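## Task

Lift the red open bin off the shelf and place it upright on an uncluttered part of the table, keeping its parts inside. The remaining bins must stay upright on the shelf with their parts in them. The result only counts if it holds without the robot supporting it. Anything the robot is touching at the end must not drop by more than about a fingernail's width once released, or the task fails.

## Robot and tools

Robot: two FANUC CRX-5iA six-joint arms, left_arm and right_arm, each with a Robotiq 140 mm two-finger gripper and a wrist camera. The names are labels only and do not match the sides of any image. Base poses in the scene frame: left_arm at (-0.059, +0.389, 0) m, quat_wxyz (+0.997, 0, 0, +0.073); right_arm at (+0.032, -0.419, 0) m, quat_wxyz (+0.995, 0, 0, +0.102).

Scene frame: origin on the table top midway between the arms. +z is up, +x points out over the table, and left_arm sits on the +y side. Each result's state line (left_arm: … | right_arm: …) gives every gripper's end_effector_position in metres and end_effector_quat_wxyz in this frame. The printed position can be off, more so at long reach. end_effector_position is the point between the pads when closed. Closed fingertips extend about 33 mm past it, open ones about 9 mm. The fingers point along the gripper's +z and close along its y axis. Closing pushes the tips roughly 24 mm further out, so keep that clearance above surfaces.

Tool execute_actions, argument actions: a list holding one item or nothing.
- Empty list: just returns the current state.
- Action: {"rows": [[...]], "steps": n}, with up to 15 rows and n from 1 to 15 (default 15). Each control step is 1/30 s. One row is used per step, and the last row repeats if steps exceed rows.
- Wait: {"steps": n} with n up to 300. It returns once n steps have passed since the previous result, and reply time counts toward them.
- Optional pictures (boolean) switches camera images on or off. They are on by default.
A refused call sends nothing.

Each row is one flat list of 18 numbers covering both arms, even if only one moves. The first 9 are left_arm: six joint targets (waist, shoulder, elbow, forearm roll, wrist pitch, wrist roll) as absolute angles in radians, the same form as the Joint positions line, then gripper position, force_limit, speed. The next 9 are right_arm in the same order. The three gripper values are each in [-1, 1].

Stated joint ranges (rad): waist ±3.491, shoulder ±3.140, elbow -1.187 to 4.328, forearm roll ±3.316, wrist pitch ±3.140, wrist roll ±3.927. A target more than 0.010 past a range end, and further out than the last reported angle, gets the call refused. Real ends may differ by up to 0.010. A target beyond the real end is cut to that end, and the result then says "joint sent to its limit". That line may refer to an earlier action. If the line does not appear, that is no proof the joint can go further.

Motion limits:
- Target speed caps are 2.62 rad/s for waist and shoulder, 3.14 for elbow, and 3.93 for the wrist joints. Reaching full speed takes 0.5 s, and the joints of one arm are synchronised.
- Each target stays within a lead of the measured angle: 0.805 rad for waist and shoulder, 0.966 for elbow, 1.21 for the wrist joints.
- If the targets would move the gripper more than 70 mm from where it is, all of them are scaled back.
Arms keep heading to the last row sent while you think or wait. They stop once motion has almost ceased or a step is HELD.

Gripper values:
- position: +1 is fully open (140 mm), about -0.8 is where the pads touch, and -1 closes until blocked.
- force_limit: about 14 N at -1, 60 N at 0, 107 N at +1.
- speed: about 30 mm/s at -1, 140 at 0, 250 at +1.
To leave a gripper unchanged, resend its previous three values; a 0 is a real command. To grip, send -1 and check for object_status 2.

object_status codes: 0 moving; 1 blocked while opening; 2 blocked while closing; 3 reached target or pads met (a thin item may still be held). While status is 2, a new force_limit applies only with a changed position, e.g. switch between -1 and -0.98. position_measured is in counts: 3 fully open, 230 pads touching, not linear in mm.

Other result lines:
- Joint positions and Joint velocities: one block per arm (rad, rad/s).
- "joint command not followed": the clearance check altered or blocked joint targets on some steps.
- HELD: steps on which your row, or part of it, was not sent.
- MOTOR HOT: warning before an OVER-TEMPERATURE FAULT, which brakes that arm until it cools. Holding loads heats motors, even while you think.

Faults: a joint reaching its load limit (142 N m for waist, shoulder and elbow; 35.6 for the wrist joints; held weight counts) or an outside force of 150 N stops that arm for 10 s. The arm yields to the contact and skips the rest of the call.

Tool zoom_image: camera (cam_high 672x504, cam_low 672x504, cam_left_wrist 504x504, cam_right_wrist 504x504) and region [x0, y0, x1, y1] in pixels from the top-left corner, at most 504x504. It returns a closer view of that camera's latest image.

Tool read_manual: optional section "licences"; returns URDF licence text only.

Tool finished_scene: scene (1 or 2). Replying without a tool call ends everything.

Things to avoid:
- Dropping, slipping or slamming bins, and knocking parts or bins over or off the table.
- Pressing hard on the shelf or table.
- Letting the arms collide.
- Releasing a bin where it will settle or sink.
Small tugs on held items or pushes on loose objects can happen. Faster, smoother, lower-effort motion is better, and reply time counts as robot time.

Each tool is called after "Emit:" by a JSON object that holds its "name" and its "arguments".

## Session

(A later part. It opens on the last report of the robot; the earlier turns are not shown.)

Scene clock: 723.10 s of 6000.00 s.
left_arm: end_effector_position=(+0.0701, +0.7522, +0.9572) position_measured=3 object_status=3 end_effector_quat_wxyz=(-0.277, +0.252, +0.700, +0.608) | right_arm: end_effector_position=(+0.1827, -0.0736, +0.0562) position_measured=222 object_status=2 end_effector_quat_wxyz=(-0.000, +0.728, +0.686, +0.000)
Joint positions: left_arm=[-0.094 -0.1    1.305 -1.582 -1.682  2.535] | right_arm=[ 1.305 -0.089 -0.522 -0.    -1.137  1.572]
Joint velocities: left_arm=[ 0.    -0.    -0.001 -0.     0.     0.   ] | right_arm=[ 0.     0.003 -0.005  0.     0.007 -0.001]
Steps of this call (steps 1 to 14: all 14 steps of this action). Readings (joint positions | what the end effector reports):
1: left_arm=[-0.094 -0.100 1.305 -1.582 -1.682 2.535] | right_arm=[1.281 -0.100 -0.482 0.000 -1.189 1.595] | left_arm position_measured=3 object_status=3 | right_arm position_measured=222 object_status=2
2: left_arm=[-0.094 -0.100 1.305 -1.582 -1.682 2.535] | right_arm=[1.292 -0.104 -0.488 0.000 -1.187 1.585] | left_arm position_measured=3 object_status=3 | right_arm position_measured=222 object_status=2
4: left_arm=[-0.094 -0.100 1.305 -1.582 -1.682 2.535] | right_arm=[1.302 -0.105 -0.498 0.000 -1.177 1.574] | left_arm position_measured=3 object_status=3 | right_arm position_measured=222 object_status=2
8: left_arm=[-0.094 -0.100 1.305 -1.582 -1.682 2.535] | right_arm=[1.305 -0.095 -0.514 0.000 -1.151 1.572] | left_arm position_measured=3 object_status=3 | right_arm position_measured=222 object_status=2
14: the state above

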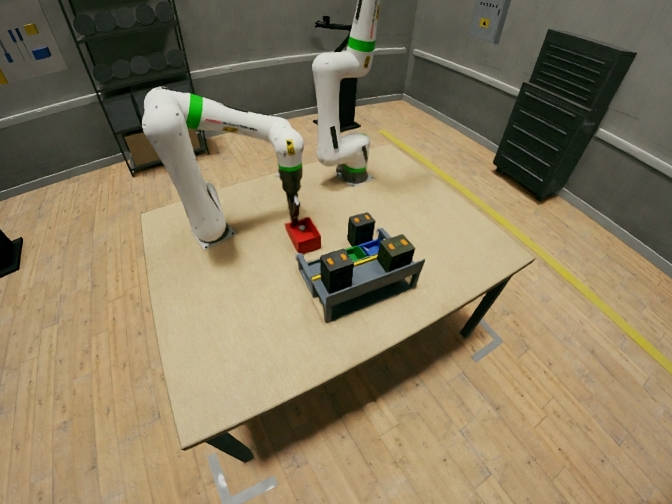

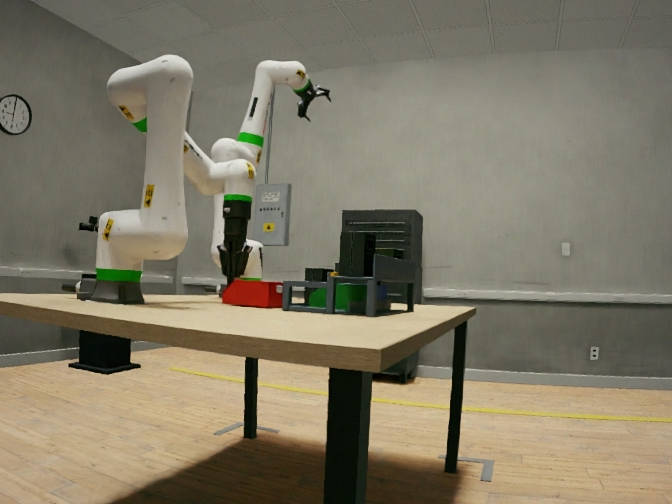

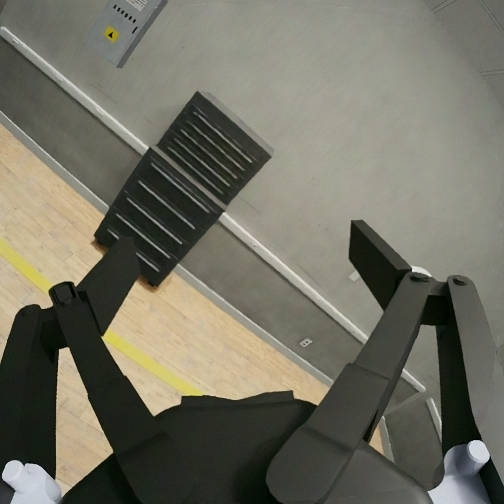

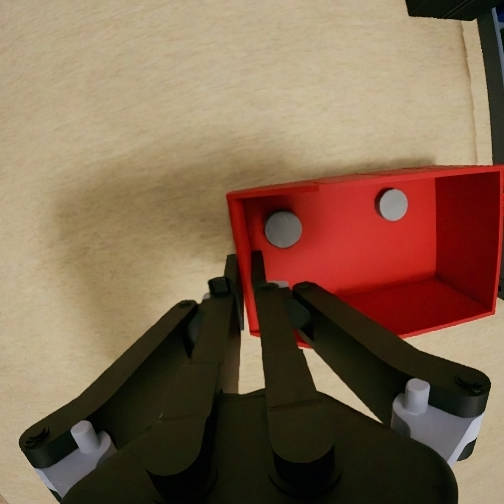

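Emit:
{"name": "execute_actions", "arguments": {"actions": [{"rows": [[-0.094,-0.1,1.305,-1.582,-1.682,2.535,1,0,0,1.3049,-0.0871,-0.5243,0,-1.1337,1.5715,-1,0.6,-0.5],[-0.094,-0.1,1.305,-1.582,-1.682,2.535,1,0,0,1.3049,-0.0858,-0.5259,0,-1.1307,1.5715,-1,0.6,-0.5],[-0.094,-0.1,1.305,-1.582,-1.682,2.535,1,0,0,1.3049,-0.0844,-0.5276,0,-1.1277,1.5715,-1,0.6,-0.5],[-0.094,-0.1,1.305,-1.582,-1.682,2.535,1,0,0,1.3049,-0.0831,-0.5292,0,-1.1247,1.5715,-1,0.6,-0.5]], "steps": 9}], "pictures": false}}

Emit:
{"name": "execute_actions", "arguments": {"actions": [{"rows": [[-0.094,-0.1,1.305,-1.582,-1.682,2.535,1,0,0,1.3049,-0.0831,-0.5292,0,-1.1247,1.5715,-0.52,0.6,-0.5]], "steps": 10}], "pictures": false}}

Emit:
{"name": "execute_actions", "arguments": {"actions": [{"rows": [[-0.094,-0.1,1.305,-1.582,-1.682,2.535,1,0,0,1.3049,-0.1613,-0.3797,0,-1.3524,1.5715,-0.52,0.6,-0.5]], "steps": 15}]}}

Emit:
{"name": "zoom_image", "arguments": {"camera": "cam_low", "region": [200, 235, 320, 325]}}

Scene clock: 745.90 s of 6000.00 s.
left_arm: end_effector_position=(+0.0701, +0.7522, +0.9572) position_measured=3 object_status=3 end_effector_quat_wxyz=(-0.277, +0.252, +0.700, +0.608) | right_arm: end_effector_position=(+0.1827, -0.0736, +0.0517) position_measured=222 object_status=2 end_effector_quat_wxyz=(+0.000, +0.728, +0.686, +0.000)
Joint positions: left_arm=[-0.094 -0.1    1.305 -1.582 -1.682  2.535] | right_arm=[ 1.305 -0.083 -0.529  0.    -1.125  1.571]
Joint velocities: left_arm=[-0.    -0.     0.001 -0.001  0.001 -0.   ] | right_arm=[ 0.001  0.003 -0.004 -0.     0.006 -0.   ]
Steps of this call (steps 1 to 15: the robot went on to your last target; steps 16 to 90: nothing new was sent; then 19.50 s passed at rest; steps 91 to 99: all 9 steps of this action). Readings (joint positions | what the end effector reports):
91: left_arm=[-0.094 -0.100 1.305 -1.582 -1.682 2.535] | right_arm=[1.305 -0.088 -0.523 0.000 -1.137 1.571] | left_arm position_measured=3 object_status=3 | right_arm position_measured=222 object_status=2
92: left_arm=[-0.094 -0.100 1.305 -1.582 -1.682 2.535] | right_arm=[1.305 -0.088 -0.523 0.000 -1.135 1.571] | left_arm position_measured=3 object_status=3 | right_arm position_measured=222 object_status=2
94: left_arm=[-0.094 -0.100 1.305 -1.582 -1.682 2.535] | right_arm=[1.305 -0.086 -0.526 0.000 -1.131 1.571] | left_arm position_measured=3 object_status=3 | right_arm position_measured=222 object_status=2
98: left_arm=[-0.094 -0.100 1.305 -1.582 -1.682 2.535] | right_arm=[1.305 -0.083 -0.529 0.000 -1.125 1.571] | left_arm position_measured=3 object_status=3 | right_arm position_measured=222 object_status=2
99: the state above

Scene clock: 746.23 s of 6000.00 s.
left_arm: end_effector_position=(+0.0701, +0.7522, +0.9572) position_measured=3 object_status=3 end_effector_quat_wxyz=(-0.277, +0.252, +0.700, +0.608) | right_arm: end_effector_position=(+0.1827, -0.0736, +0.0515) position_measured=195 object_status=0 end_effector_quat_wxyz=(+0.000, +0.728, +0.686, +0.000)
Joint positions: left_arm=[-0.094 -0.1    1.305 -1.582 -1.682  2.535] | right_arm=[ 1.305 -0.083 -0.529  0.    -1.125  1.571]
Joint velocities: left_arm=[-0. -0. -0.  0.  0.  0.] | right_arm=[ 0.     0.     0.002 -0.    -0.    -0.001]
Steps of this call (steps 1 to 10: all 10 steps of this action). Readings (joint positions | what the end effector reports):
1: left_arm=[-0.094 -0.100 1.305 -1.582 -1.682 2.535] | right_arm=[1.305 -0.083 -0.529 0.000 -1.125 1.571] | left_arm position_measured=3 object_status=3 | right_arm position_measured=222 object_status=0
2: left_arm=[-0.094 -0.100 1.305 -1.582 -1.682 2.535] | right_arm=[1.305 -0.083 -0.529 0.000 -1.125 1.571] | left_arm position_measured=3 object_status=3 | right_arm position_measured=222 object_status=0
4: left_arm=[-0.094 -0.100 1.305 -1.582 -1.682 2.535] | right_arm=[1.305 -0.083 -0.529 0.000 -1.125 1.571] | left_arm position_measured=3 object_status=3 | right_arm position_measured=210 object_status=0
8: left_arm=[-0.094 -0.100 1.305 -1.582 -1.682 2.535] | right_arm=[1.305 -0.083 -0.529 0.000 -1.125 1.571] | left_arm position_measured=3 object_status=3 | right_arm position_measured=195 object_status=0
10: the state above

Scene clock: 746.73 s of 6000.00 s.
left_arm: end_effector_position=(+0.0701, +0.7522, +0.9572) position_measured=3 object_status=3 end_effector_quat_wxyz=(-0.277, +0.252, +0.700, +0.608) | right_arm: end_effector_position=(+0.1827, -0.0736, +0.1398) position_measured=195 object_status=3 end_effector_quat_wxyz=(+0.000, +0.728, +0.686, -0.000)
Joint positions: left_arm=[-0.094 -0.1    1.305 -1.582 -1.682  2.535] | right_arm=[ 1.305 -0.161 -0.38   0.    -1.352  1.571]
Joint velocities: left_arm=[-0. -0. -0.  0.  0.  0.] | right_arm=[ 0.001 -0.003  0.003  0.    -0.004 -0.   ]
Steps of this call (steps 1 to 15: all 15 steps of this action). Readings (joint positions | what the end effector reports):
1: left_arm=[-0.094 -0.100 1.305 -1.582 -1.682 2.535] | right_arm=[1.305 -0.083 -0.529 0.000 -1.125 1.571] | left_arm position_measured=3 object_status=3 | right_arm position_measured=195 object_status=0
2: left_arm=[-0.094 -0.100 1.305 -1.582 -1.682 2.535] | right_arm=[1.305 -0.085 -0.527 0.000 -1.130 1.571] | left_arm position_measured=3 object_status=3 | right_arm position_measured=195 object_status=0
4: left_arm=[-0.094 -0.100 1.305 -1.582 -1.682 2.535] | right_arm=[1.305 -0.097 -0.503 0.000 -1.166 1.571] | left_arm position_measured=3 object_status=3 | right_arm position_measured=195 object_status=3
8: left_arm=[-0.094 -0.100 1.305 -1.582 -1.682 2.535] | right_arm=[1.305 -0.143 -0.415 0.000 -1.299 1.571] | left_arm position_measured=3 object_status=3 | right_arm position_measured=195 object_status=3
15: the state above

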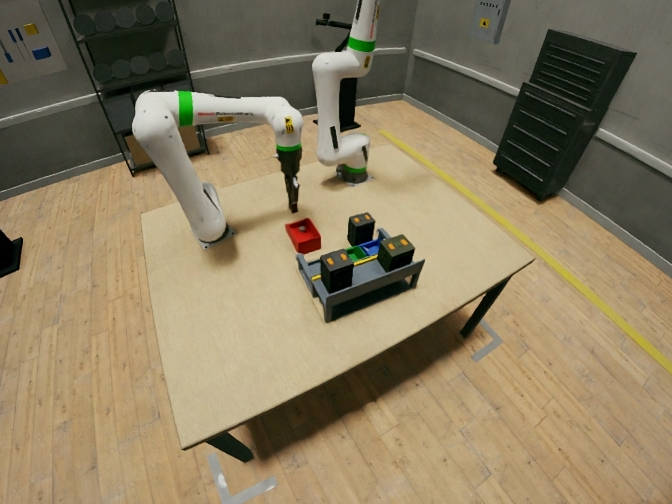

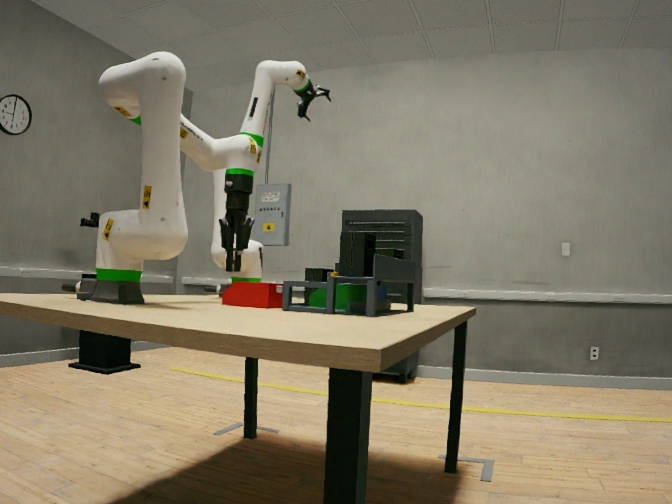

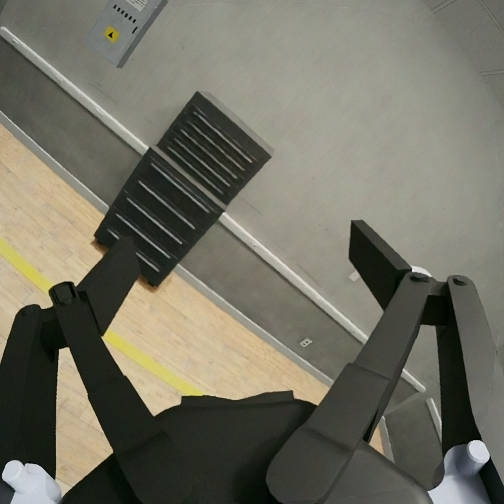

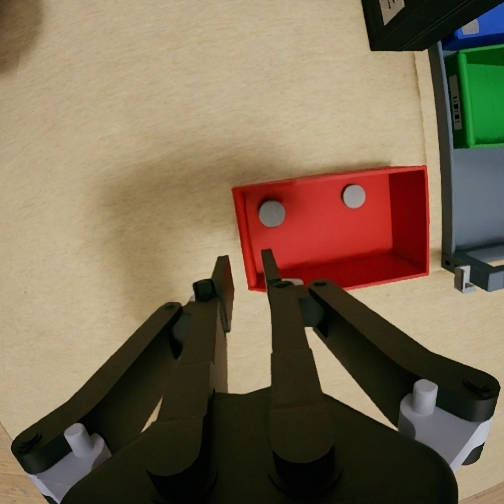

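Region (200, 235, 320, 325) of cam_low's 672x504 image, scaled by 4.200, with more detail than that image has; it fills the top 378 rows of this view, and the rest is white.

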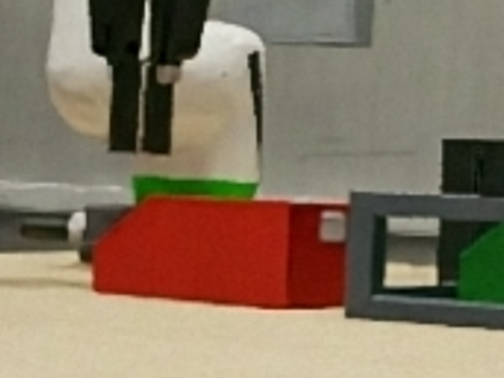

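The red bin is resting flat on the table with both parts inside, the gripper is clear, and the other bins are undisturbed.

Emit:
{"name": "finished_scene", "arguments": {"scene": 1}}

The scene is finished: the task was done.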